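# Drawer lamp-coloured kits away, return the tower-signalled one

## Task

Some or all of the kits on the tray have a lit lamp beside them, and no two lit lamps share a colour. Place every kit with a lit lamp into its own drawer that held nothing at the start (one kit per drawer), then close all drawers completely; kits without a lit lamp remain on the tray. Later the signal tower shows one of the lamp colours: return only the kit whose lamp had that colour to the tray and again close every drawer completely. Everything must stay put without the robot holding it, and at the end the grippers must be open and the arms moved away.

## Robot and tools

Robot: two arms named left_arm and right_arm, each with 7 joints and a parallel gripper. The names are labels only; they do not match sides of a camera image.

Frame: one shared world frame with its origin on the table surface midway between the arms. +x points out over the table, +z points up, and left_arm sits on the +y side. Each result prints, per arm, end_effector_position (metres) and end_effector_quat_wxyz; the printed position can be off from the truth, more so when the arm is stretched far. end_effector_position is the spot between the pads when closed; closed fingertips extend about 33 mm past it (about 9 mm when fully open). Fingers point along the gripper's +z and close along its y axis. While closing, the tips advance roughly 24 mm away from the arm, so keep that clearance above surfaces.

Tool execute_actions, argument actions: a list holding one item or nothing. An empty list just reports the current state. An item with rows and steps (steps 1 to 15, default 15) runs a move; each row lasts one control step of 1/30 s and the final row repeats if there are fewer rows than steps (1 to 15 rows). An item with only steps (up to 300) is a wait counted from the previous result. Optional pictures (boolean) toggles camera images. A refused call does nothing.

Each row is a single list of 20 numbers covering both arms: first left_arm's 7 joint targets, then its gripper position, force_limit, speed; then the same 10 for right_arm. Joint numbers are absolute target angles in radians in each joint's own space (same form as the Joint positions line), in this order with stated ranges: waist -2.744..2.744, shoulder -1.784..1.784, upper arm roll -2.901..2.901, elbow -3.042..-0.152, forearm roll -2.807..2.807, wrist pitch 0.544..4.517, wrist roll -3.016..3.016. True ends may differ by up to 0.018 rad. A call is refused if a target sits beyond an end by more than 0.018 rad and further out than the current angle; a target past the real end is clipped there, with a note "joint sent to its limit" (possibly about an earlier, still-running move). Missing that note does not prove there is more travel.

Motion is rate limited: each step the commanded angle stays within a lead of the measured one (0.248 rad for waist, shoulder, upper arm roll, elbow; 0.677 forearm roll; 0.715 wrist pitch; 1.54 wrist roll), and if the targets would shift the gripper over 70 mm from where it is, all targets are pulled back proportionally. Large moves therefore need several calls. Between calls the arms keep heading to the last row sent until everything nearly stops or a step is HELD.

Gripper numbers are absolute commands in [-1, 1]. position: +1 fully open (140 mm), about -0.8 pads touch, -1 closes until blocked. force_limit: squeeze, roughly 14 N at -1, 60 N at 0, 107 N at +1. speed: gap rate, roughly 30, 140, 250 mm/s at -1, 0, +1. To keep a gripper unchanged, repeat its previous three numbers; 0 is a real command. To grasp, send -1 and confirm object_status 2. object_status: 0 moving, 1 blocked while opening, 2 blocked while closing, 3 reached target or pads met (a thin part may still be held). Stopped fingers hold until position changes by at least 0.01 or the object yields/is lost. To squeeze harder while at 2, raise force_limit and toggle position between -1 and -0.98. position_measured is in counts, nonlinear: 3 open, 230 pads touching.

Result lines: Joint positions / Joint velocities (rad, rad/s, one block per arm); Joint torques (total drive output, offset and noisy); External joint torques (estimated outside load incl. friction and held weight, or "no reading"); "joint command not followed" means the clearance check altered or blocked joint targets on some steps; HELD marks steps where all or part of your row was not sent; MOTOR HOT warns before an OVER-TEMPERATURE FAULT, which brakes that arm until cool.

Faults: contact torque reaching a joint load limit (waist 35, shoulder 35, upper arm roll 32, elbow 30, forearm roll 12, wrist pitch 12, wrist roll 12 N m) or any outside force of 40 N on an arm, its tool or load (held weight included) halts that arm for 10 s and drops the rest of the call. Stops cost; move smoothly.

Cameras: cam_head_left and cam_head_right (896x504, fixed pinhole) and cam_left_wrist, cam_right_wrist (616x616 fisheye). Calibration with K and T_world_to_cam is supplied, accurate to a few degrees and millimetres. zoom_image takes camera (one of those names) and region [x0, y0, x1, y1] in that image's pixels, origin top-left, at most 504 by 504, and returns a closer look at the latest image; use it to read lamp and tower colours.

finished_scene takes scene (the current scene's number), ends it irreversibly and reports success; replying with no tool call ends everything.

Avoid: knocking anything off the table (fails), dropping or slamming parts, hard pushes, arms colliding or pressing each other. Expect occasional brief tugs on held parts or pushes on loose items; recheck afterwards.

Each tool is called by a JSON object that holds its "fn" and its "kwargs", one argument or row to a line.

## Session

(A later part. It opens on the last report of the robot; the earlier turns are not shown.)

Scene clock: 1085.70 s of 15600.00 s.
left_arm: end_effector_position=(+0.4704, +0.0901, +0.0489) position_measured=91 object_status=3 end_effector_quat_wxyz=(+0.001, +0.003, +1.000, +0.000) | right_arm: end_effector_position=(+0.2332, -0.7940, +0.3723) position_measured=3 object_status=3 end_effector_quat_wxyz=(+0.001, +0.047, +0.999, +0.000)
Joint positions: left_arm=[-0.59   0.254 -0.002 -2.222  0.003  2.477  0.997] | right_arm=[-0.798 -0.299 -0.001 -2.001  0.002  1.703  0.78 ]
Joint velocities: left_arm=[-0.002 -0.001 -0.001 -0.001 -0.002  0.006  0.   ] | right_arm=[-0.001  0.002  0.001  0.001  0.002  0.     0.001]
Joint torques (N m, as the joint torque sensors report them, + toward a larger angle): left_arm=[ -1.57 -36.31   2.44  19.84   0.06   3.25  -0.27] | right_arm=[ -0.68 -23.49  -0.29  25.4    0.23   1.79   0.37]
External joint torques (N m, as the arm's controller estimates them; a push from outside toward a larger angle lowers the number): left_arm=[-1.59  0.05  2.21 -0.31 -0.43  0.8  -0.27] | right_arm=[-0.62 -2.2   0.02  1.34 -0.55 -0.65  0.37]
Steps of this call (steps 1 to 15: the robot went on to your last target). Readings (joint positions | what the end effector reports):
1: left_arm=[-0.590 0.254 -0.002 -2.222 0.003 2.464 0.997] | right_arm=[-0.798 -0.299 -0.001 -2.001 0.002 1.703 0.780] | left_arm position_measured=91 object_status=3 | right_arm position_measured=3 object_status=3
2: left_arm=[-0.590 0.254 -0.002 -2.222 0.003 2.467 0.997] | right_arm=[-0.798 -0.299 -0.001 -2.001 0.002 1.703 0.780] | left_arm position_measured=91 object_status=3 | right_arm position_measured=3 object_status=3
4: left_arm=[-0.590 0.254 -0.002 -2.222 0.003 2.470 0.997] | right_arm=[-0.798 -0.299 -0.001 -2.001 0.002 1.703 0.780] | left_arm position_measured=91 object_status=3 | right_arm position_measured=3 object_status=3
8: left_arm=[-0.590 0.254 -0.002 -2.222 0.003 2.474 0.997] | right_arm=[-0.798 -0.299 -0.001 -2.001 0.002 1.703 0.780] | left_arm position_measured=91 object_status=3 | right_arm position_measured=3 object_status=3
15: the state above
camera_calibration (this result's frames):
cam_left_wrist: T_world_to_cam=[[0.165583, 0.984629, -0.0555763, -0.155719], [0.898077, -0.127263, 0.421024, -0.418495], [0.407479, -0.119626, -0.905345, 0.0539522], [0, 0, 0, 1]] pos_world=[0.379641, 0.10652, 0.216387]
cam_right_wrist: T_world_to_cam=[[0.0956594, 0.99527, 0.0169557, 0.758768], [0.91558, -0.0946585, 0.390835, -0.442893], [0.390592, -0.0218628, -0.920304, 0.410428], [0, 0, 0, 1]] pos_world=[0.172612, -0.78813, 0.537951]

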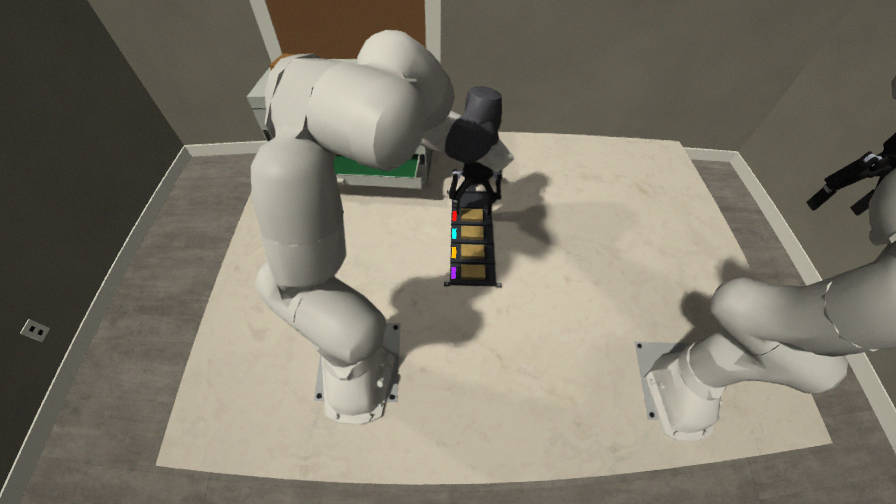

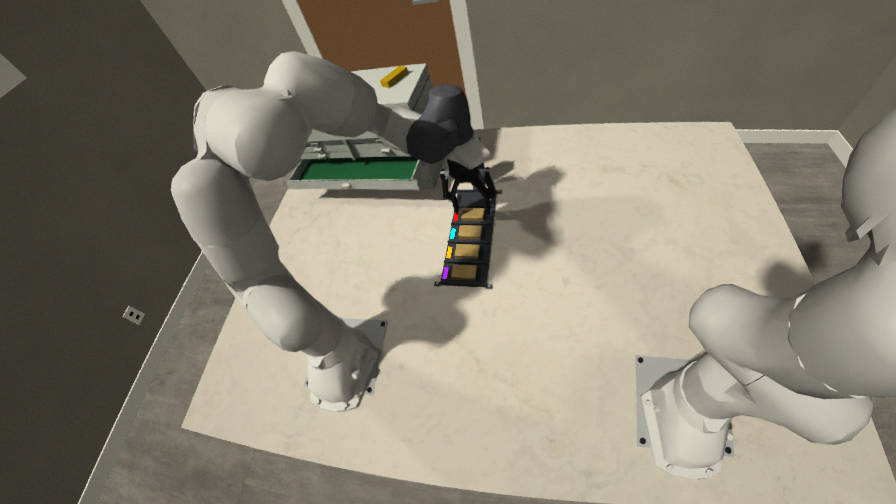

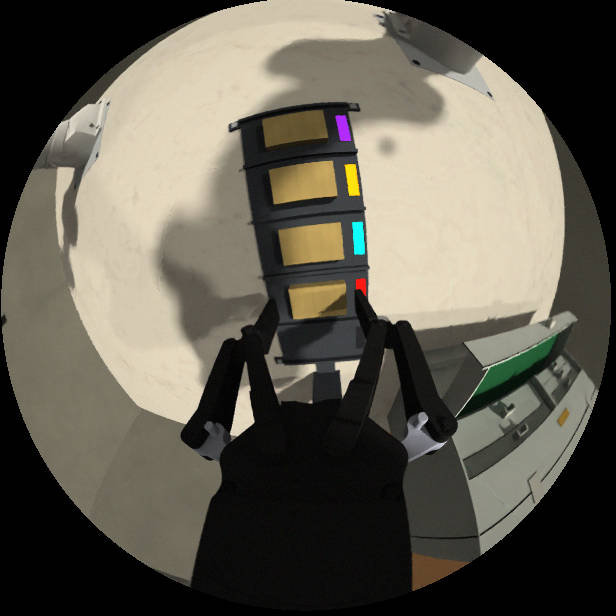

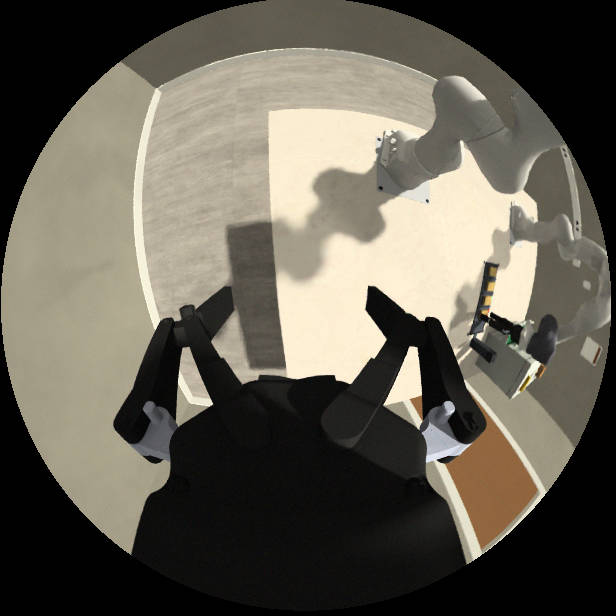

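{"fn": "execute_actions", "kwargs": {
  "actions": []
}}

Scene clock: 1116.70 s of 15600.00 s.
left_arm: end_effector_position=(+0.4707, +0.0900, +0.0490) position_measured=91 object_status=3 end_effector_quat_wxyz=(+0.001, +0.003, +1.000, -0.000) | right_arm: end_effector_position=(+0.2332, -0.7940, +0.3723) position_measured=3 object_status=3 end_effector_quat_wxyz=(+0.001, +0.047, +0.999, +0.000)
Joint positions: left_arm=[-0.59   0.254 -0.002 -2.222  0.003  2.478  0.997] | right_arm=[-0.798 -0.299 -0.001 -2.001  0.002  1.703  0.78 ]
Joint velocities: left_arm=[-0.001 -0.     0.002 -0.001  0.    -0.001  0.001] | right_arm=[-0.001  0.    -0.     0.002 -0.     0.    -0.   ]
Joint torques (N m, as the joint torque sensors report them, + toward a larger angle): left_arm=[ -0.95 -36.3    1.79  19.79   0.06   3.22  -0.21] | right_arm=[ -0.88 -23.46  -0.44  25.14   0.19   1.83   0.36]
External joint torques (N m, as the arm's controller estimates them; a push from outside toward a larger angle lowers the number): left_arm=[-0.95  0.02  1.58 -0.32 -0.43  0.78 -0.21] | right_arm=[-0.83 -1.98 -0.13  0.91 -0.59 -0.63  0.36]
Steps of this call (steps 1 to 15: the robot went on to your last target; steps 16 to 90: nothing new was sent; then 28.00 s passed at rest). Readings (joint positions | what the end effector reports):
1: left_arm=[-0.590 0.254 -0.002 -2.222 0.003 2.477 0.997] | right_arm=[-0.798 -0.299 -0.001 -2.001 0.002 1.703 0.780] | left_arm position_measured=91 object_status=3 | right_arm position_measured=3 object_status=3
2: left_arm=[-0.590 0.254 -0.002 -2.222 0.003 2.477 0.997] | right_arm=[-0.798 -0.299 -0.001 -2.001 0.002 1.703 0.780] | left_arm position_measured=91 object_status=3 | right_arm position_measured=3 object_status=3
4: left_arm=[-0.590 0.254 -0.002 -2.222 0.003 2.477 0.997] | right_arm=[-0.798 -0.299 -0.001 -2.001 0.002 1.703 0.780] | left_arm position_measured=91 object_status=3 | right_arm position_measured=3 object_status=3
8: left_arm=[-0.590 0.254 -0.002 -2.222 0.003 2.478 0.997] | right_arm=[-0.798 -0.299 -0.001 -2.001 0.002 1.703 0.780] | left_arm position_measured=91 object_status=3 | right_arm position_measured=3 object_status=3
90: the state above
All arms were judged still, so your last target was given up. Only a new action makes them travel on or press farther. Fingers that are still opening or closing keep moving.
camera_calibration (this result's frames):
cam_left_wrist: T_world_to_cam=[[0.165402, 0.984638, -0.0559561, -0.155513], [0.897785, -0.126843, 0.421773, -0.418714], [0.408196, -0.119999, -0.904973, 0.0535824], [0, 0, 0, 1]] pos_world=[0.379765, 0.106442, 0.216391]
cam_right_wrist: T_world_to_cam=[[0.095659, 0.99527, 0.0169536, 0.758769], [0.91558, -0.0946573, 0.390836, -0.442894], [0.390592, -0.0218646, -0.920304, 0.410427], [0, 0, 0, 1]] pos_world=[0.172612, -0.788129, 0.537953]

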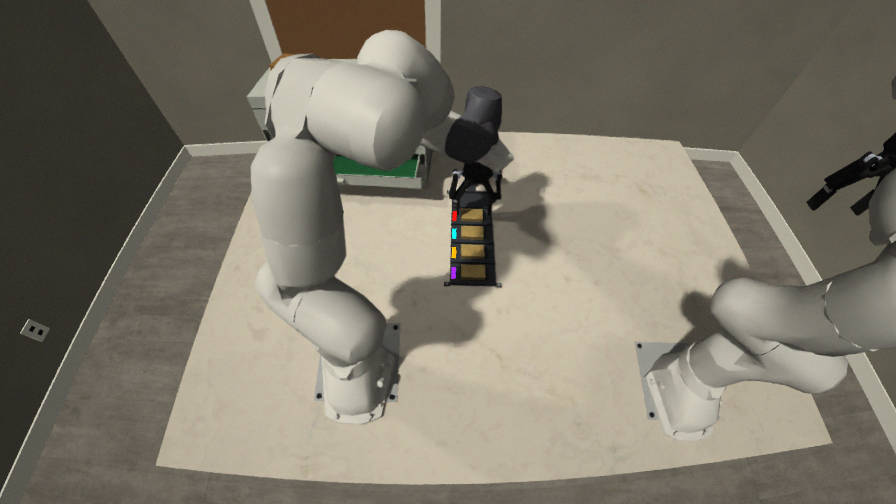

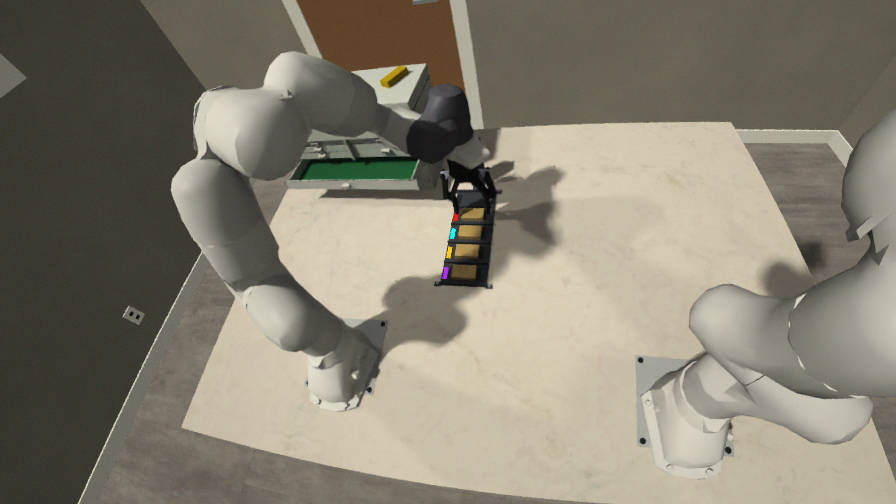

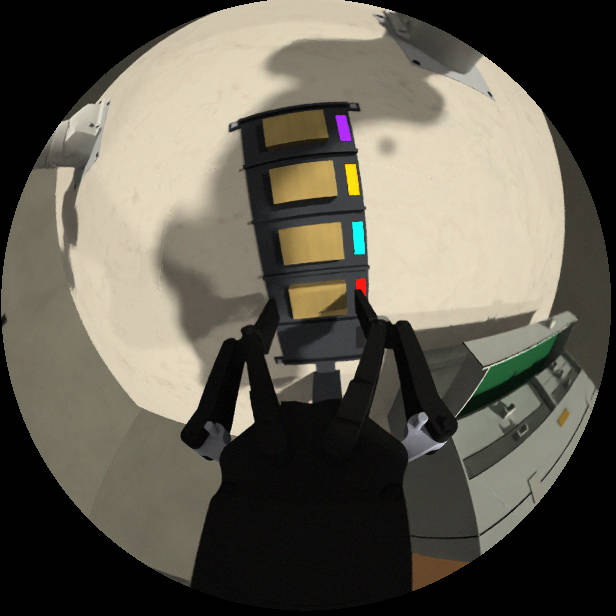

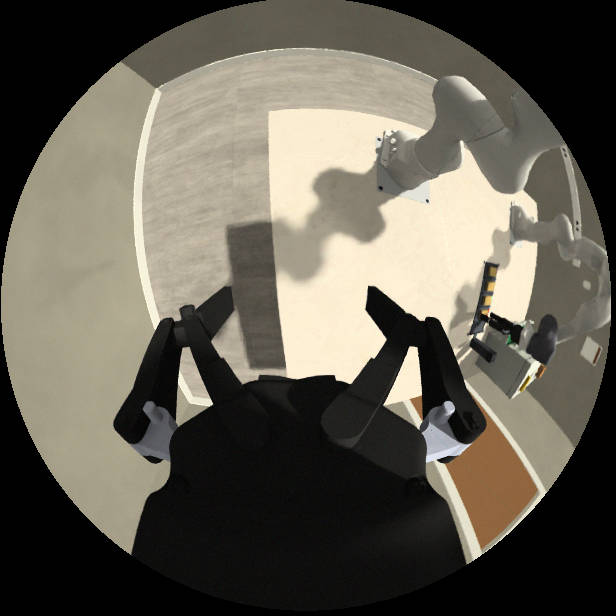

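{"fn": "execute_actions", "kwargs": {
  "actions": [
    {"rows":[[-0.594,0.256,0,-2.24,0,2.497,0.99,0.3,0,-0.5,-0.8,-0.3,0,-2.0,0,1.7,0.785,1,0,0],[-0.594,0.256,0,-2.24,0,2.497,0.99,0.3,0,-0.5,-0.8,-0.3,0,-2.0,0,1.7,0.785,1,0,0],[-0.594,0.256,0,-2.24,0,2.497,0.99,0.3,0,-0.5,-0.8,-0.3,0,-2.0,0,1.7,0.785,1,0,0],[-0.594,0.256,0,-2.24,0,2.497,0.99,0.3,0,-0.5,-0.8,-0.3,0,-2.0,0,1.7,0.785,1,0,0],[-0.594,0.256,0,-2.24,0,2.497,0.99,0.3,0,-0.5,-0.8,-0.3,0,-2.0,0,1.7,0.785,1,0,0],[-0.594,0.256,0,-2.24,0,2.497,0.99,0.3,0,-0.5,-0.8,-0.3,0,-2.0,0,1.7,0.785,1,0,0],[-0.594,0.265,0,-2.239,0,2.503,0.99,0.3,0,-0.5,-0.8,-0.3,0,-2.0,0,1.7,0.785,1,0,0],[-0.594,0.265,0,-2.239,0,2.503,0.99,0.3,0,-0.5,-0.8,-0.3,0,-2.0,0,1.7,0.785,1,0,0],[-0.594,0.273,0,-2.238,0,2.511,0.99,0.3,0,-0.5,-0.8,-0.3,0,-2.0,0,1.7,0.785,1,0,0]],"steps":15}
  ]
}}

Scene clock: 1139.23 s of 15600.00 s.
left_arm: end_effector_position=(+0.4650, +0.0931, +0.0354) position_measured=91 object_status=3 end_effector_quat_wxyz=(-0.002, +0.004, +1.000, +0.002) | right_arm: end_effector_position=(+0.2332, -0.7940, +0.3723) position_measured=3 object_status=3 end_effector_quat_wxyz=(+0.001, +0.047, +0.999, +0.000)
Joint positions: left_arm=[-0.591  0.271 -0.002 -2.238  0.003  2.503  0.997] | right_arm=[-0.798 -0.299 -0.001 -2.001  0.002  1.703  0.78 ]
Joint velocities: left_arm=[ 0.001  0.003 -0.001  0.002 -0.     0.024  0.001] | right_arm=[-0.    -0.    -0.    -0.002 -0.     0.     0.001]
Joint torques (N m, as the joint torque sensors report them, + toward a larger angle): left_arm=[ -2.24 -35.99   1.75  18.72  -0.05   3.14  -0.25] | right_arm=[ -0.8  -23.58  -0.65  25.19   0.25   1.79   0.38]
External joint torques (N m, as the arm's controller estimates them; a push from outside toward a larger angle lowers the number): left_arm=[-2.2   0.93  1.57 -1.33 -0.52  0.66 -0.25] | right_arm=[-0.79 -2.15 -0.39  1.05 -0.53 -0.65  0.38]
Steps of this call (steps 1 to 90: nothing new was sent; then 19.03 s passed at rest; steps 91 to 105: all 15 steps of this action). Readings (joint positions | what the end effector reports):
91: left_arm=[-0.590 0.253 -0.002 -2.225 0.003 2.481 0.997] | right_arm=[-0.798 -0.299 -0.001 -2.001 0.002 1.703 0.780] | left_arm position_measured=91 object_status=3 | right_arm position_measured=3 object_status=3
92: left_arm=[-0.591 0.253 -0.002 -2.229 0.003 2.483 0.997] | right_arm=[-0.798 -0.299 -0.001 -2.001 0.002 1.703 0.780] | left_arm position_measured=91 object_status=3 | right_arm position_measured=3 object_status=3
94: left_arm=[-0.591 0.254 -0.002 -2.235 0.003 2.486 0.997] | right_arm=[-0.798 -0.299 -0.001 -2.001 0.002 1.703 0.780] | left_arm position_measured=91 object_status=3 | right_arm position_measured=3 object_status=3
98: left_arm=[-0.591 0.258 -0.002 -2.238 0.003 2.492 0.997] | right_arm=[-0.798 -0.299 -0.001 -2.001 0.002 1.703 0.780] | left_arm position_measured=91 object_status=3 | right_arm position_measured=3 object_status=3
105: the state above
camera_calibration (this result's frames):
cam_left_wrist: T_world_to_cam=[[0.165764, 0.984766, -0.0525141, -0.158717], [0.900799, -0.129527, 0.414469, -0.408381], [0.401353, -0.116009, -0.908547, 0.0468765], [0, 0, 0, 1]] pos_world=[0.375365, 0.108841, 0.203516]
cam_right_wrist: T_world_to_cam=[[0.0956603, 0.99527, 0.0169508, 0.758769], [0.91558, -0.0946574, 0.390838, -0.442895], [0.390593, -0.0218678, -0.920304, 0.410427], [0, 0, 0, 1]] pos_world=[0.172612, -0.788128, 0.537955]

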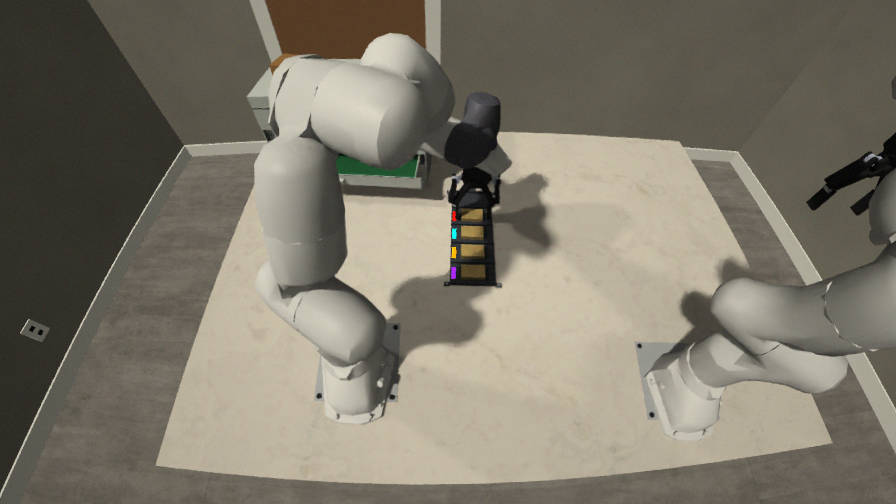

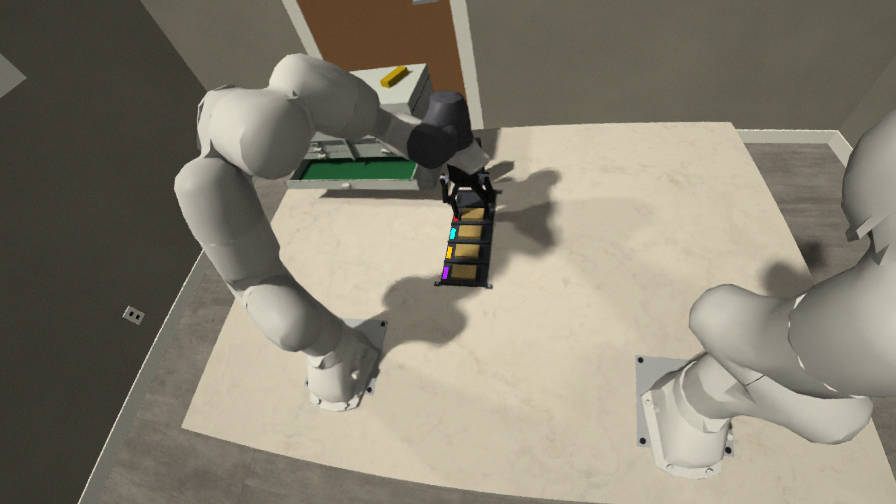

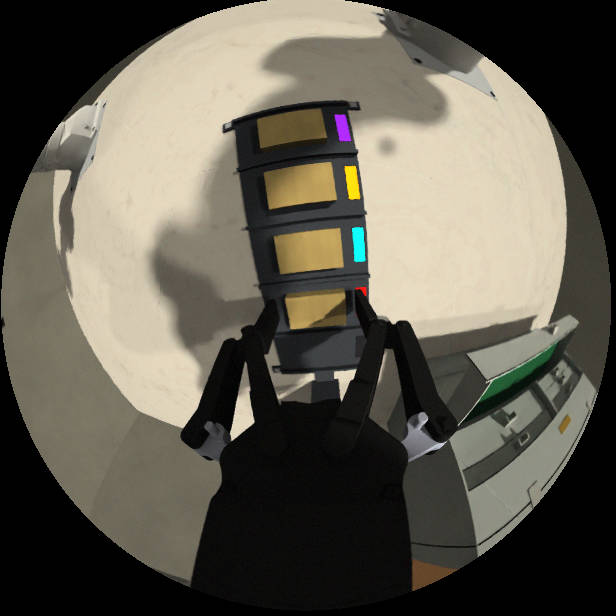

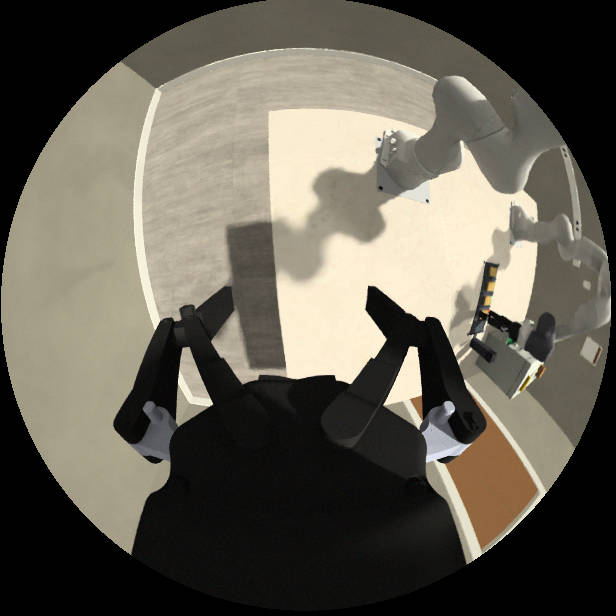

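{"fn": "execute_actions", "kwargs": {
  "actions": [
    {"rows":[[-0.594,0.273,0,-2.238,0,2.506,0.99,-1,0,-0.5,-0.8,-0.3,0,-2.0,0,1.7,0.785,1,0,0]],"steps":15}
  ],
  "pictures": false
}}

Scene clock: 1149.33 s of 15600.00 s.
left_arm: end_effector_position=(+0.4663, +0.0923, +0.0362) position_measured=133 object_status=0 end_effector_quat_wxyz=(-0.000, +0.004, +1.000, +0.001) | right_arm: end_effector_position=(+0.2332, -0.7940, +0.3723) position_measured=3 object_status=3 end_effector_quat_wxyz=(+0.001, +0.047, +0.999, +0.000)
Joint positions: left_arm=[-0.591  0.27  -0.002 -2.238  0.003  2.506  0.997] | right_arm=[-0.798 -0.299 -0.001 -2.001  0.002  1.703  0.78 ]
Joint velocities: left_arm=[ 0.001 -0.001  0.     0.001 -0.     0.    -0.   ] | right_arm=[ 0.     0.001  0.    -0.001  0.     0.     0.002]
Joint torques (N m, as the joint torque sensors report them, + toward a larger angle): left_arm=[ -1.91 -34.26   2.28  19.13   0.02   2.45  -0.22] | right_arm=[ -0.69 -23.04  -0.77  25.29   0.29   1.86   0.36]
External joint torques (N m, as the arm's controller estimates them; a push from outside toward a larger angle lowers the number): left_arm=[-2.04  2.3   1.93 -0.66 -0.45  0.   -0.22] | right_arm=[-0.74 -1.51 -0.58  1.08 -0.5  -0.59  0.36]
Steps of this call (steps 1 to 15: the robot went on to your last target; steps 16 to 90: nothing new was sent; then 6.60 s passed at rest; steps 91 to 105: all 15 steps of this action). Readings (joint positions | what the end effector reports):
91: left_arm=[-0.591 0.271 -0.002 -2.238 0.003 2.507 0.997] | right_arm=[-0.798 -0.299 -0.001 -2.001 0.002 1.703 0.780] | left_arm position_measured=91 object_status=0 | right_arm position_measured=3 object_status=3
92: left_arm=[-0.591 0.271 -0.002 -2.238 0.003 2.507 0.997] | right_arm=[-0.798 -0.299 -0.001 -2.001 0.002 1.703 0.780] | left_arm position_measured=95 object_status=0 | right_arm position_measured=3 object_status=3
94: left_arm=[-0.591 0.271 -0.002 -2.238 0.003 2.507 0.997] | right_arm=[-0.798 -0.299 -0.001 -2.001 0.002 1.703 0.780] | left_arm position_measured=104 object_status=0 | right_arm position_measured=3 object_status=3
98: left_arm=[-0.591 0.271 -0.002 -2.238 0.003 2.507 0.997] | right_arm=[-0.798 -0.299 -0.001 -2.001 0.002 1.703 0.780] | left_arm position_measured=123 object_status=0 | right_arm position_measured=3 object_status=3
105: the state above

{"fn": "execute_actions", "kwargs": {
  "actions": [
    {"rows":[[-0.594,0.25,0,-2.24,0,2.49,0.99,-1,0,-0.5,-0.8,-0.3,0,-2.0,0,1.7,0.785,1,0,0],[-0.594,0.23,0,-2.24,0,2.47,0.99,-1,0,-0.5,-0.8,-0.3,0,-2.0,0,1.7,0.785,1,0,0],[-0.594,0.2,0,-2.245,0,2.44,0.99,-1,0,-0.5,-0.8,-0.3,0,-2.0,0,1.7,0.785,1,0,0],[-0.594,0.17,0,-2.245,0,2.41,0.99,-1,0,-0.5,-0.8,-0.3,0,-2.0,0,1.7,0.785,1,0,0],[-0.594,0.14,0,-2.25,0,2.38,0.99,-1,0,-0.5,-0.8,-0.3,0,-2.0,0,1.7,0.785,1,0,0],[-0.594,0.1,0,-2.25,0,2.34,0.99,-1,0,-0.5,-0.8,-0.3,0,-2.0,0,1.7,0.785,1,0,0],[-0.594,0.06,0,-2.25,0,2.3,0.99,-1,0,-0.5,-0.8,-0.3,0,-2.0,0,1.7,0.785,1,0,0],[-0.594,0.02,0,-2.255,0,2.27,0.99,-1,0,-0.5,-0.8,-0.3,0,-2.0,0,1.7,0.785,1,0,0],[-0.594,-0.03,0,-2.255,0,2.22,0.99,-1,0,-0.5,-0.8,-0.3,0,-2.0,0,1.7,0.785,1,0,0],[-0.594,-0.08,0,-2.26,0,2.18,0.99,-1,0,-0.5,-0.8,-0.3,0,-2.0,0,1.7,0.785,1,0,0],[-0.594,-0.12,0,-2.26,0,2.14,0.99,-1,0,-0.5,-0.8,-0.3,0,-2.0,0,1.7,0.785,1,0,0]],"steps":15}
  ],
  "pictures": false
}}

Scene clock: 1175.17 s of 15600.00 s.
left_arm: end_effector_position=(+0.4523, +0.1018, +0.2119) position_measured=134 object_status=2 end_effector_quat_wxyz=(+0.036, +0.003, +0.999, -0.022) | right_arm: end_effector_position=(+0.2332, -0.7940, +0.3723) position_measured=3 object_status=3 end_effector_quat_wxyz=(+0.001, +0.047, +0.999, +0.000)
Joint positions: left_arm=[-0.591 -0.117 -0.002 -2.249  0.003  2.216  0.997] | right_arm=[-0.798 -0.299 -0.001 -2.001  0.002  1.703  0.78 ]
Joint velocities: left_arm=[-0.001 -0.215 -0.    -0.001  0.001 -0.407  0.002] | right_arm=[-0.     0.001 -0.     0.001  0.001  0.     0.   ]
Joint torques (N m, as the joint torque sensors report them, + toward a larger angle): left_arm=[ -1.64 -17.22   2.17  17.05   0.23   1.43  -0.27] | right_arm=[ -0.85 -23.2   -0.66  25.32   0.29   1.8    0.41]
External joint torques (N m, as the arm's controller estimates them; a push from outside toward a larger angle lowers the number): left_arm=[-1.62 -1.62  2.3   0.46 -0.39 -0.5  -0.26] | right_arm=[-0.8  -1.82 -0.34  1.16 -0.5  -0.65  0.41]
Steps of this call (steps 1 to 15: the robot went on to your last target; steps 16 to 90: nothing new was sent; then 22.33 s passed at rest; steps 91 to 105: all 15 steps of this action). Readings (joint positions | what the end effector reports):
91: left_arm=[-0.591 0.268 -0.002 -2.239 0.003 2.504 0.997] | right_arm=[-0.798 -0.299 -0.001 -2.001 0.002 1.703 0.780] | left_arm position_measured=133 object_status=2 | right_arm position_measured=3 object_status=3
92: left_arm=[-0.591 0.261 -0.002 -2.241 0.003 2.498 0.997] | right_arm=[-0.798 -0.299 -0.001 -2.001 0.002 1.703 0.780] | left_arm position_measured=133 object_status=2 | right_arm position_measured=3 object_status=3
94: left_arm=[-0.591 0.229 -0.002 -2.248 0.003 2.474 0.997] | right_arm=[-0.798 -0.299 -0.001 -2.001 0.002 1.703 0.780] | left_arm position_measured=134 object_status=2 | right_arm position_measured=3 object_status=3
98: left_arm=[-0.591 0.108 -0.002 -2.255 0.003 2.387 0.997] | right_arm=[-0.798 -0.299 -0.001 -2.001 0.002 1.703 0.780] | left_arm position_measured=134 object_status=2 | right_arm position_measured=3 object_status=3
105: the state above

{"fn": "execute_actions", "kwargs": {
  "actions": [
    {"rows":[[-0.55,-0.13,0,-2.3,0,2.2,1.03,-1,0,-0.5,-0.8,-0.3,0,-2.0,0,1.7,0.785,1,0,0],[-0.5,-0.13,0,-2.33,0,2.24,1.1,-1,0,-0.5,-0.8,-0.3,0,-2.0,0,1.7,0.785,1,0,0],[-0.44,-0.13,0,-2.367,0,2.28,1.17,-1,0,-0.5,-0.8,-0.3,0,-2.0,0,1.7,0.785,1,0,0],[-0.38,-0.13,0,-2.367,0,2.3,1.24,-1,0,-0.5,-0.8,-0.3,0,-2.0,0,1.7,0.785,1,0,0],[-0.32,-0.13,0,-2.367,0,2.32,1.31,-1,0,-0.5,-0.8,-0.3,0,-2.0,0,1.7,0.785,1,0,0],[-0.26,-0.13,0,-2.367,0,2.34,1.38,-1,0,-0.5,-0.8,-0.3,0,-2.0,0,1.7,0.785,1,0,0],[-0.2,-0.13,0,-2.367,0,2.36,1.45,-1,0,-0.5,-0.8,-0.3,0,-2.0,0,1.7,0.785,1,0,0],[-0.14,-0.13,0,-2.367,0,2.38,1.52,-1,0,-0.5,-0.8,-0.3,0,-2.0,0,1.7,0.785,1,0,0],[-0.09,-0.13,0,-2.367,0,2.4,1.58,-1,0,-0.5,-0.8,-0.3,0,-2.0,0,1.7,0.785,1,0,0],[-0.05,-0.13,0,-2.367,0,2.42,1.62,-1,0,-0.5,-0.8,-0.3,0,-2.0,0,1.7,0.785,1,0,0],[-0.01,-0.132,0,-2.367,0,2.435,1.64,-1,0,-0.5,-0.8,-0.3,0,-2.0,0,1.7,0.785,1,0,0]],"steps":15}
  ],
  "pictures": false
}}

{"fn": "execute_actions", "kwargs": {
  "actions": [
    {"steps":30}
  ]
}}

Scene clock: 1193.50 s of 15600.00 s.
left_arm: end_effector_position=(+0.5292, +0.3632, +0.1783) position_measured=134 object_status=2 end_effector_quat_wxyz=(+0.059, -0.096, +0.994, -0.008) | right_arm: end_effector_position=(+0.2332, -0.7940, +0.3723) position_measured=3 object_status=3 end_effector_quat_wxyz=(+0.001, +0.047, +0.999, +0.000)
Joint positions: left_arm=[-0.069 -0.126  0.001 -2.364  0.002  2.356  1.324] | right_arm=[-0.798 -0.299 -0.001 -2.001  0.002  1.703  0.78 ]
Joint velocities: left_arm=[ 0.859 -0.02   0.114 -0.029 -0.     0.449  1.021] | right_arm=[ 0.001  0.     0.001  0.001  0.001 -0.     0.002]
Joint torques (N m, as the joint torque sensors report them, + toward a larger angle): left_arm=[ -6.33 -29.12  -6.11  21.55   0.4    3.5    0.63] | right_arm=[ -0.84 -23.35  -0.49  24.91   0.28   1.78   0.31]
External joint torques (N m, as the arm's controller estimates them; a push from outside toward a larger angle lowers the number): left_arm=[ 1.64 -2.31  1.99 -1.09 -0.28  1.01  0.65] | right_arm=[-0.94 -1.91 -0.36  0.73 -0.52 -0.67  0.31]
Steps of this call (steps 1 to 30: the robot went on to your last target; steps 31 to 90: nothing new was sent; then 14.83 s passed at rest; steps 91 to 105: all 15 steps of this action). Readings (joint positions | what the end effector reports):
91: left_arm=[-0.585 -0.123 -0.005 -2.268 0.002 2.153 0.999] | right_arm=[-0.798 -0.299 -0.001 -2.001 0.002 1.703 0.780] | left_arm position_measured=134 object_status=2 | right_arm position_measured=3 object_status=3
92: left_arm=[-0.566 -0.127 -0.010 -2.284 0.002 2.168 1.008] | right_arm=[-0.798 -0.299 -0.001 -2.001 0.002 1.703 0.780] | left_arm position_measured=134 object_status=2 | right_arm position_measured=3 object_status=3
94: left_arm=[-0.500 -0.130 -0.013 -2.324 0.002 2.203 1.041] | right_arm=[-0.798 -0.299 -0.001 -2.001 0.002 1.703 0.780] | left_arm position_measured=134 object_status=2 | right_arm position_measured=3 object_status=3
98: left_arm=[-0.337 -0.125 -0.007 -2.354 0.002 2.254 1.125] | right_arm=[-0.798 -0.299 -0.001 -2.001 0.002 1.703 0.780] | left_arm position_measured=134 object_status=2 | right_arm position_measured=3 object_status=3
105: the state above

Scene clock: 1194.50 s of 15600.00 s.
left_arm: end_effector_position=(+0.5507, +0.3937, +0.1882) position_measured=134 object_status=2 end_effector_quat_wxyz=(+0.095, +0.023, +0.995, +0.003) | right_arm: end_effector_position=(+0.2332, -0.7940, +0.3723) position_measured=3 object_status=3 end_effector_quat_wxyz=(+0.001, +0.047, +0.999, +0.000)
Joint positions: left_arm=[-0.011 -0.129  0.003 -2.367  0.002  2.429  1.622] | right_arm=[-0.798 -0.299 -0.001 -2.001  0.002  1.703  0.78 ]
Joint velocities: left_arm=[ 0.001 -0.001  0.002 -0.    -0.001  0.001  0.038] | right_arm=[ 0.002  0.    -0.001 -0.001  0.     0.     0.001]
Joint torques (N m, as the joint torque sensors report them, + toward a larger angle): left_arm=[  0.19 -28.08  -1.21  22.54   0.35   3.88   0.38] | right_arm=[ -0.47 -23.39  -0.68  24.82   0.23   1.8    0.38]
External joint torques (N m, as the arm's controller estimates them; a push from outside toward a larger angle lowers the number): left_arm=[ 0.1  -1.72 -1.18 -0.53 -0.29  1.05  0.38] | right_arm=[-0.49 -2.08 -0.44  0.76 -0.56 -0.64  0.38]
Steps of this call (steps 1 to 30: the robot went on to your last target). Readings (joint positions | what the end effector reports):
1: left_arm=[-0.045 -0.127 0.005 -2.364 0.002 2.370 1.356] | right_arm=[-0.798 -0.299 -0.001 -2.001 0.002 1.703 0.780] | left_arm position_measured=134 object_status=2 | right_arm position_measured=3 object_status=3
2: left_arm=[-0.029 -0.128 0.008 -2.365 0.002 2.381 1.385] | right_arm=[-0.798 -0.299 -0.001 -2.001 0.002 1.703 0.780] | left_arm position_measured=134 object_status=2 | right_arm position_measured=3 object_status=3
4: left_arm=[-0.014 -0.129 0.009 -2.366 0.002 2.397 1.434] | right_arm=[-0.798 -0.299 -0.001 -2.001 0.002 1.703 0.780] | left_arm position_measured=134 object_status=2 | right_arm position_measured=3 object_status=3
8: left_arm=[-0.011 -0.129 0.005 -2.366 0.002 2.415 1.505] | right_arm=[-0.798 -0.299 -0.001 -2.001 0.002 1.703 0.780] | left_arm position_measured=134 object_status=2 | right_arm position_measured=3 object_status=3
30: the state above
camera_calibration (this result's frames):
cam_left_wrist: T_world_to_cam=[[0.211682, 0.977238, -0.0140616, -0.490447], [0.797124, -0.164306, 0.581031, -0.470594], [0.565495, -0.134202, -0.81376, 0.0851706], [0, 0, 0, 1]] pos_world=[0.430777, 0.413392, 0.335841]
cam_right_wrist: T_world_to_cam=[[0.095662, 0.99527, 0.0169386, 0.758773], [0.915577, -0.094654, 0.390845, -0.442899], [0.390599, -0.0218804, -0.920301, 0.410422], [0, 0, 0, 1]] pos_world=[0.172612, -0.788126, 0.537964]

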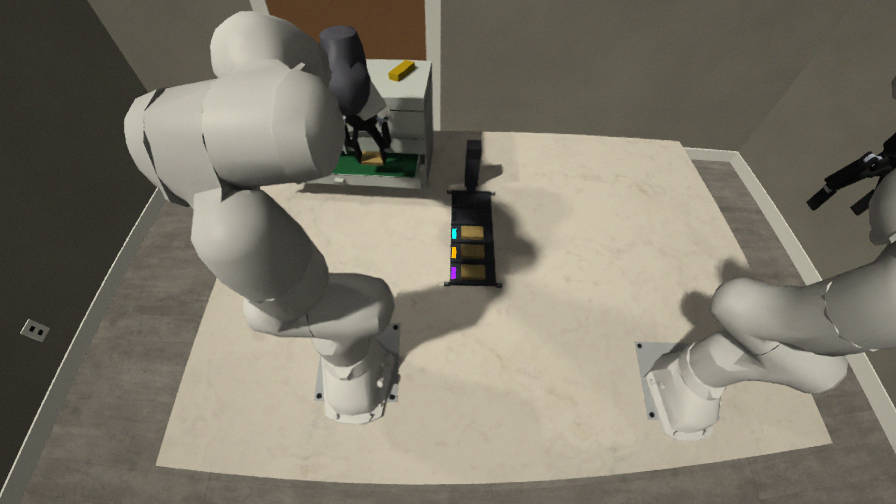

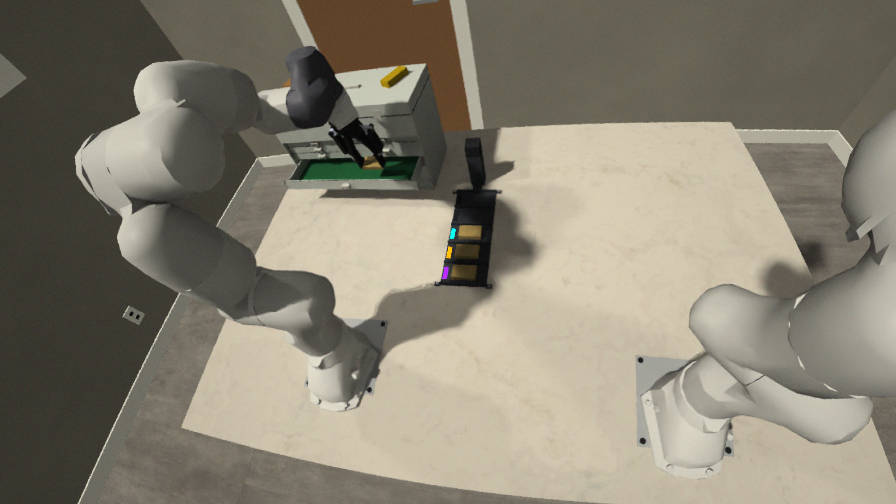

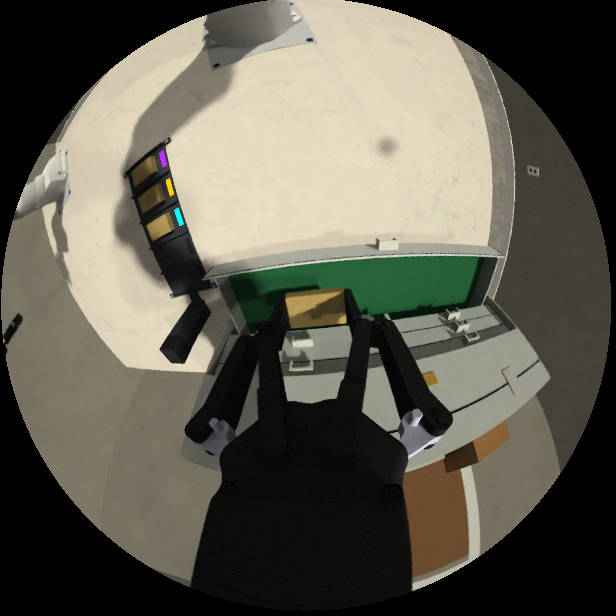

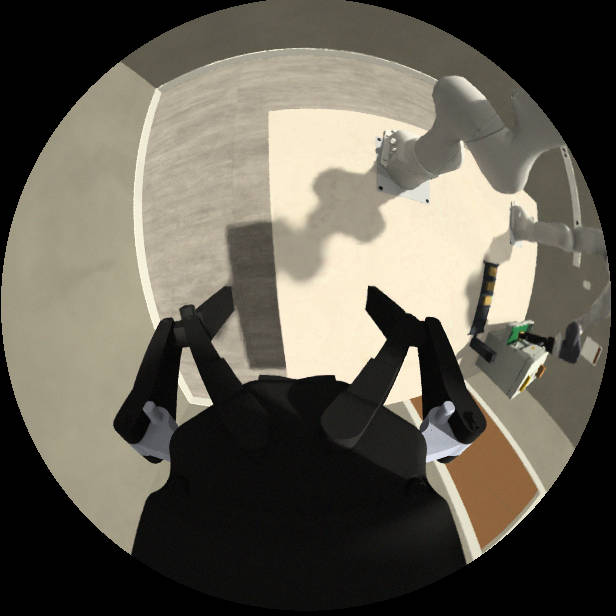

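Lower to z .13 slowly.

{"fn": "execute_actions", "kwargs": {
  "actions": [
    {"rows":[[-0.01,-0.12,0,-2.374,0,2.46,1.64,-1,0,-0.5,-0.8,-0.3,0,-2.0,0,1.7,0.785,1,0,0],[-0.01,-0.11,0,-2.38,0,2.48,1.64,-1,0,-0.5,-0.8,-0.3,0,-2.0,0,1.7,0.785,1,0,0],[-0.01,-0.1,0,-2.387,0,2.5,1.64,-1,0,-0.5,-0.8,-0.3,0,-2.0,0,1.7,0.785,1,0,0],[-0.01,-0.092,0,-2.393,0,2.52,1.64,-1,0,-0.5,-0.8,-0.3,0,-2.0,0,1.7,0.785,1,0,0],[-0.01,-0.084,0,-2.398,0,2.535,1.64,-1,0,-0.5,-0.8,-0.3,0,-2.0,0,1.7,0.785,1,0,0],[-0.01,-0.076,0,-2.403,0,2.55,1.64,-1,0,-0.5,-0.8,-0.3,0,-2.0,0,1.7,0.785,1,0,0],[-0.01,-0.068,0,-2.408,0,2.565,1.64,-1,0,-0.5,-0.8,-0.3,0,-2.0,0,1.7,0.785,1,0,0],[-0.01,-0.06,0,-2.412,0,2.58,1.64,-1,0,-0.5,-0.8,-0.3,0,-2.0,0,1.7,0.785,1,0,0],[-0.01,-0.052,0,-2.417,0,2.59,1.64,-1,0,-0.5,-0.8,-0.3,0,-2.0,0,1.7,0.785,1,0,0],[-0.01,-0.045,0,-2.421,0,2.598,1.64,-1,0,-0.5,-0.8,-0.3,0,-2.0,0,1.7,0.785,1,0,0],[-0.01,-0.038,0,-2.425,0,2.6,1.64,-1,0,-0.5,-0.8,-0.3,0,-2.0,0,1.7,0.785,1,0,0],[-0.01,-0.032,0,-2.428,0,2.6,1.64,-1,0,-0.5,-0.8,-0.3,0,-2.0,0,1.7,0.785,1,0,0]],"steps":15}
  ],
  "pictures": false
}}

{"fn": "execute_actions", "kwargs": {
  "actions": [
    {"rows":[[-0.01,-0.022,0,-2.431,0,2.613,1.64,-1,0,-0.5,-0.8,-0.3,0,-2.0,0,1.7,0.785,1,0,0]],"steps":15}
  ],
  "pictures": false
}}

Scene clock: 1213.50 s of 15600.00 s.
left_arm: end_effector_position=(+0.5508, +0.3935, +0.1341) position_measured=134 object_status=2 end_effector_quat_wxyz=(+0.096, +0.029, +0.995, +0.004) | right_arm: end_effector_position=(+0.2332, -0.7940, +0.3723) position_measured=3 object_status=3 end_effector_quat_wxyz=(+0.001, +0.047, +0.999, +0.000)
Joint positions: left_arm=[-0.011 -0.04   0.002 -2.423  0.002  2.575  1.633] | right_arm=[-0.798 -0.299 -0.001 -2.001  0.002  1.703  0.78 ]
Joint velocities: left_arm=[ 0.001  0.006 -0.001 -0.002  0.     0.134 -0.001] | right_arm=[ 0.     0.    -0.001 -0.001  0.001 -0.001  0.001]
Joint torques (N m, as the joint torque sensors report them, + toward a larger angle): left_arm=[  0.35 -23.4   -1.29  18.41   0.3    3.39   0.36] | right_arm=[ -0.63 -23.32  -0.48  25.03   0.29   1.82   0.37]
External joint torques (N m, as the arm's controller estimates them; a push from outside toward a larger angle lowers the number): left_arm=[ 0.28  4.13 -1.27 -2.68 -0.26  0.67  0.36] | right_arm=[-0.63 -1.98 -0.22  0.95 -0.5  -0.62  0.37]
Steps of this call (steps 1 to 15: the robot went on to your last target; steps 16 to 90: nothing new was sent; then 15.50 s passed at rest; steps 91 to 105: all 15 steps of this action). Readings (joint positions | what the end effector reports):
91: left_arm=[-0.011 -0.128 0.002 -2.368 0.002 2.434 1.633] | right_arm=[-0.798 -0.299 -0.001 -2.001 0.002 1.703 0.780] | left_arm position_measured=134 object_status=2 | right_arm position_measured=3 object_status=3
92: left_arm=[-0.011 -0.125 0.002 -2.370 0.002 2.441 1.633] | right_arm=[-0.798 -0.299 -0.001 -2.001 0.002 1.703 0.780] | left_arm position_measured=134 object_status=2 | right_arm position_measured=3 object_status=3
94: left_arm=[-0.011 -0.113 0.002 -2.378 0.002 2.463 1.633] | right_arm=[-0.798 -0.299 -0.001 -2.001 0.002 1.703 0.780] | left_arm position_measured=134 object_status=2 | right_arm position_measured=3 object_status=3
98: left_arm=[-0.011 -0.078 0.002 -2.401 0.002 2.513 1.633] | right_arm=[-0.798 -0.299 -0.001 -2.001 0.002 1.703 0.780] | left_arm position_measured=134 object_status=2 | right_arm position_measured=3 object_status=3
105: the state above

Scene clock: 1214.00 s of 15600.00 s.
left_arm: end_effector_position=(+0.5581, +0.3934, +0.1336) position_measured=134 object_status=2 end_effector_quat_wxyz=(+0.107, +0.030, +0.994, +0.004) | right_arm: end_effector_position=(+0.2332, -0.7940, +0.3723) position_measured=3 object_status=3 end_effector_quat_wxyz=(+0.001, +0.047, +0.999, +0.000)
Joint positions: left_arm=[-0.011 -0.031  0.002 -2.425  0.002  2.609  1.634] | right_arm=[-0.798 -0.299 -0.001 -2.001  0.002  1.703  0.78 ]
Joint velocities: left_arm=[ 0.     0.002  0.    -0.001  0.002  0.011 -0.001] | right_arm=[-0.001  0.    -0.     0.003  0.    -0.     0.001]
Joint torques (N m, as the joint torque sensors report them, + toward a larger angle): left_arm=[ -0.51 -22.2   -1.23  18.     0.34   3.46   0.31] | right_arm=[ -0.96 -23.13  -0.24  25.02   0.24   1.88   0.32]
External joint torques (N m, as the arm's controller estimates them; a push from outside toward a larger angle lowers the number): left_arm=[-0.52  6.1  -1.21 -3.58 -0.22  0.58  0.31] | right_arm=[-0.93 -1.75  0.05  0.88 -0.54 -0.57  0.32]
Steps of this call (steps 1 to 15: all 15 steps of this action). Readings (joint positions | what the end effector reports):
1: left_arm=[-0.011 -0.038 0.002 -2.423 0.002 2.581 1.633] | right_arm=[-0.798 -0.299 -0.001 -2.001 0.002 1.703 0.780] | left_arm position_measured=134 object_status=2 | right_arm position_measured=3 object_status=3
2: left_arm=[-0.011 -0.035 0.002 -2.424 0.002 2.586 1.633] | right_arm=[-0.798 -0.299 -0.001 -2.001 0.002 1.703 0.780] | left_arm position_measured=134 object_status=2 | right_arm position_measured=3 object_status=3
4: left_arm=[-0.011 -0.034 0.002 -2.424 0.002 2.595 1.633] | right_arm=[-0.798 -0.299 -0.001 -2.001 0.002 1.703 0.780] | left_arm position_measured=134 object_status=2 | right_arm position_measured=3 object_status=3
8: left_arm=[-0.011 -0.032 0.002 -2.424 0.002 2.603 1.633] | right_arm=[-0.798 -0.299 -0.001 -2.001 0.002 1.703 0.780] | left_arm position_measured=134 object_status=2 | right_arm position_measured=3 object_status=3
15: the state above

Floor contact at z≈.134. Relieve and check.

{"fn": "execute_actions", "kwargs": {
  "actions": [
    {"rows":[[-0.01,-0.036,0,-2.424,0,2.605,1.64,-1,0,-0.5,-0.8,-0.3,0,-2.0,0,1.7,0.785,1,0,0]],"steps":10}
  ]
}}

Scene clock: 1227.33 s of 15600.00 s.
left_arm: end_effector_position=(+0.5587, +0.3934, +0.1352) position_measured=134 object_status=2 end_effector_quat_wxyz=(+0.109, +0.030, +0.994, +0.004) | right_arm: end_effector_position=(+0.2332, -0.7940, +0.3723) position_measured=3 object_status=3 end_effector_quat_wxyz=(+0.001, +0.047, +0.999, +0.000)
Joint positions: left_arm=[-0.011 -0.034  0.002 -2.425  0.002  2.609  1.634] | right_arm=[-0.798 -0.299 -0.001 -2.001  0.002  1.703  0.78 ]
Joint velocities: left_arm=[-0.001 -0.     0.002  0.001  0.     0.001  0.001] | right_arm=[ 0.001 -0.001 -0.001  0.    -0.     0.001 -0.   ]
Joint torques (N m, as the joint torque sensors report them, + toward a larger angle): left_arm=[ -0.29 -29.42  -0.94  21.71   0.29   2.43   0.3 ] | right_arm=[ -0.57 -23.09  -0.62  25.18   0.25   1.81   0.41]
External joint torques (N m, as the arm's controller estimates them; a push from outside toward a larger angle lowers the number): left_arm=[-0.29 -1.21 -0.9   0.08 -0.28 -0.45  0.3 ] | right_arm=[-0.64 -1.59 -0.46  1.   -0.55 -0.65  0.41]
Steps of this call (steps 1 to 15: the robot went on to your last target; steps 16 to 90: nothing new was sent; then 10.00 s passed at rest; steps 91 to 100: all 10 steps of this action). Readings (joint positions | what the end effector reports):
91: left_arm=[-0.011 -0.032 0.002 -2.425 0.002 2.610 1.634] | right_arm=[-0.798 -0.299 -0.001 -2.001 0.002 1.703 0.780] | left_arm position_measured=134 object_status=2 | right_arm position_measured=3 object_status=3
92: left_arm=[-0.011 -0.033 0.002 -2.425 0.002 2.610 1.634] | right_arm=[-0.798 -0.299 -0.001 -2.001 0.002 1.703 0.780] | left_arm position_measured=134 object_status=2 | right_arm position_measured=3 object_status=3
94: left_arm=[-0.011 -0.034 0.002 -2.425 0.002 2.609 1.634] | right_arm=[-0.798 -0.299 -0.001 -2.001 0.002 1.703 0.780] | left_arm position_measured=134 object_status=2 | right_arm position_measured=3 object_status=3
98: left_arm=[-0.011 -0.034 0.002 -2.425 0.002 2.609 1.634] | right_arm=[-0.798 -0.299 -0.001 -2.001 0.002 1.703 0.780] | left_arm position_measured=134 object_status=2 | right_arm position_measured=3 object_status=3
100: the state above
camera_calibration (this result's frames):
cam_left_wrist: T_world_to_cam=[[0.224068, 0.974557, -0.00574886, -0.499552], [0.779179, -0.175598, 0.601702, -0.43448], [0.585383, -0.139302, -0.7987, 0.0263123], [0, 0, 0, 1]] pos_world=[0.435068, 0.414213, 0.279571]
cam_right_wrist: T_world_to_cam=[[0.0956635, 0.99527, 0.0169317, 0.758776], [0.915575, -0.0946526, 0.390849, -0.442902], [0.390603, -0.0218877, -0.920299, 0.41042], [0, 0, 0, 1]] pos_world=[0.172612, -0.788125, 0.537969]

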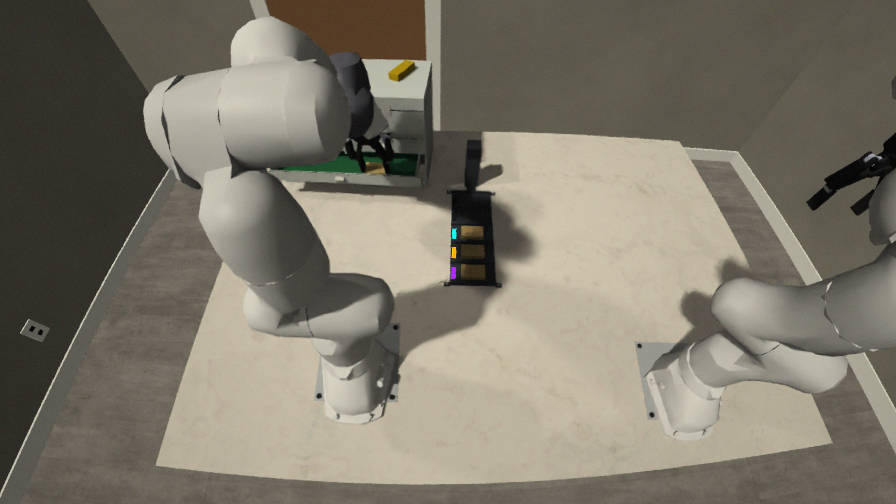

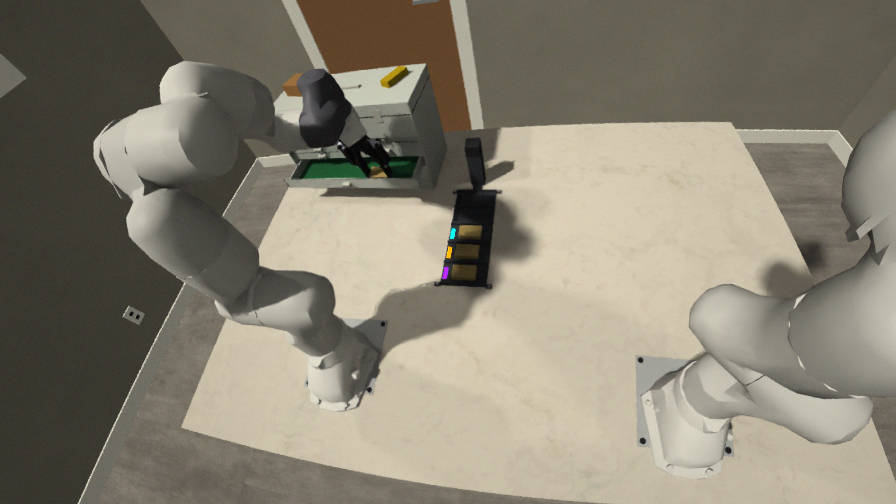

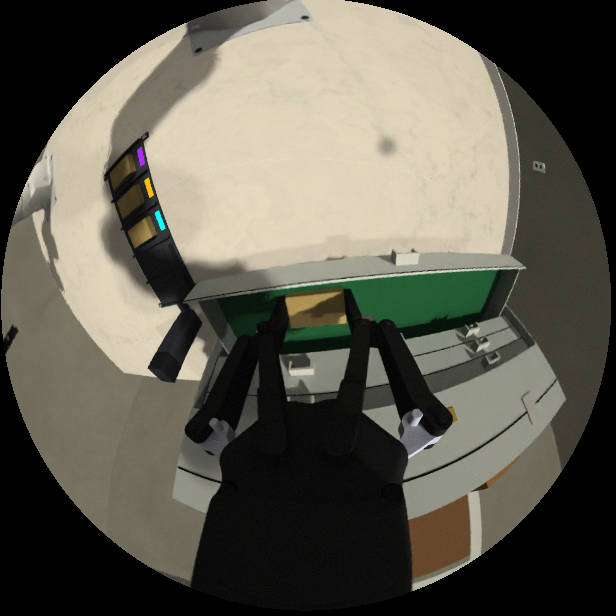

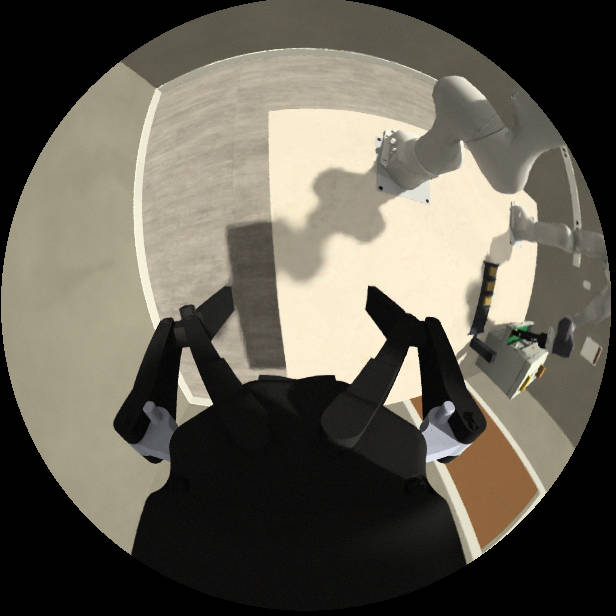

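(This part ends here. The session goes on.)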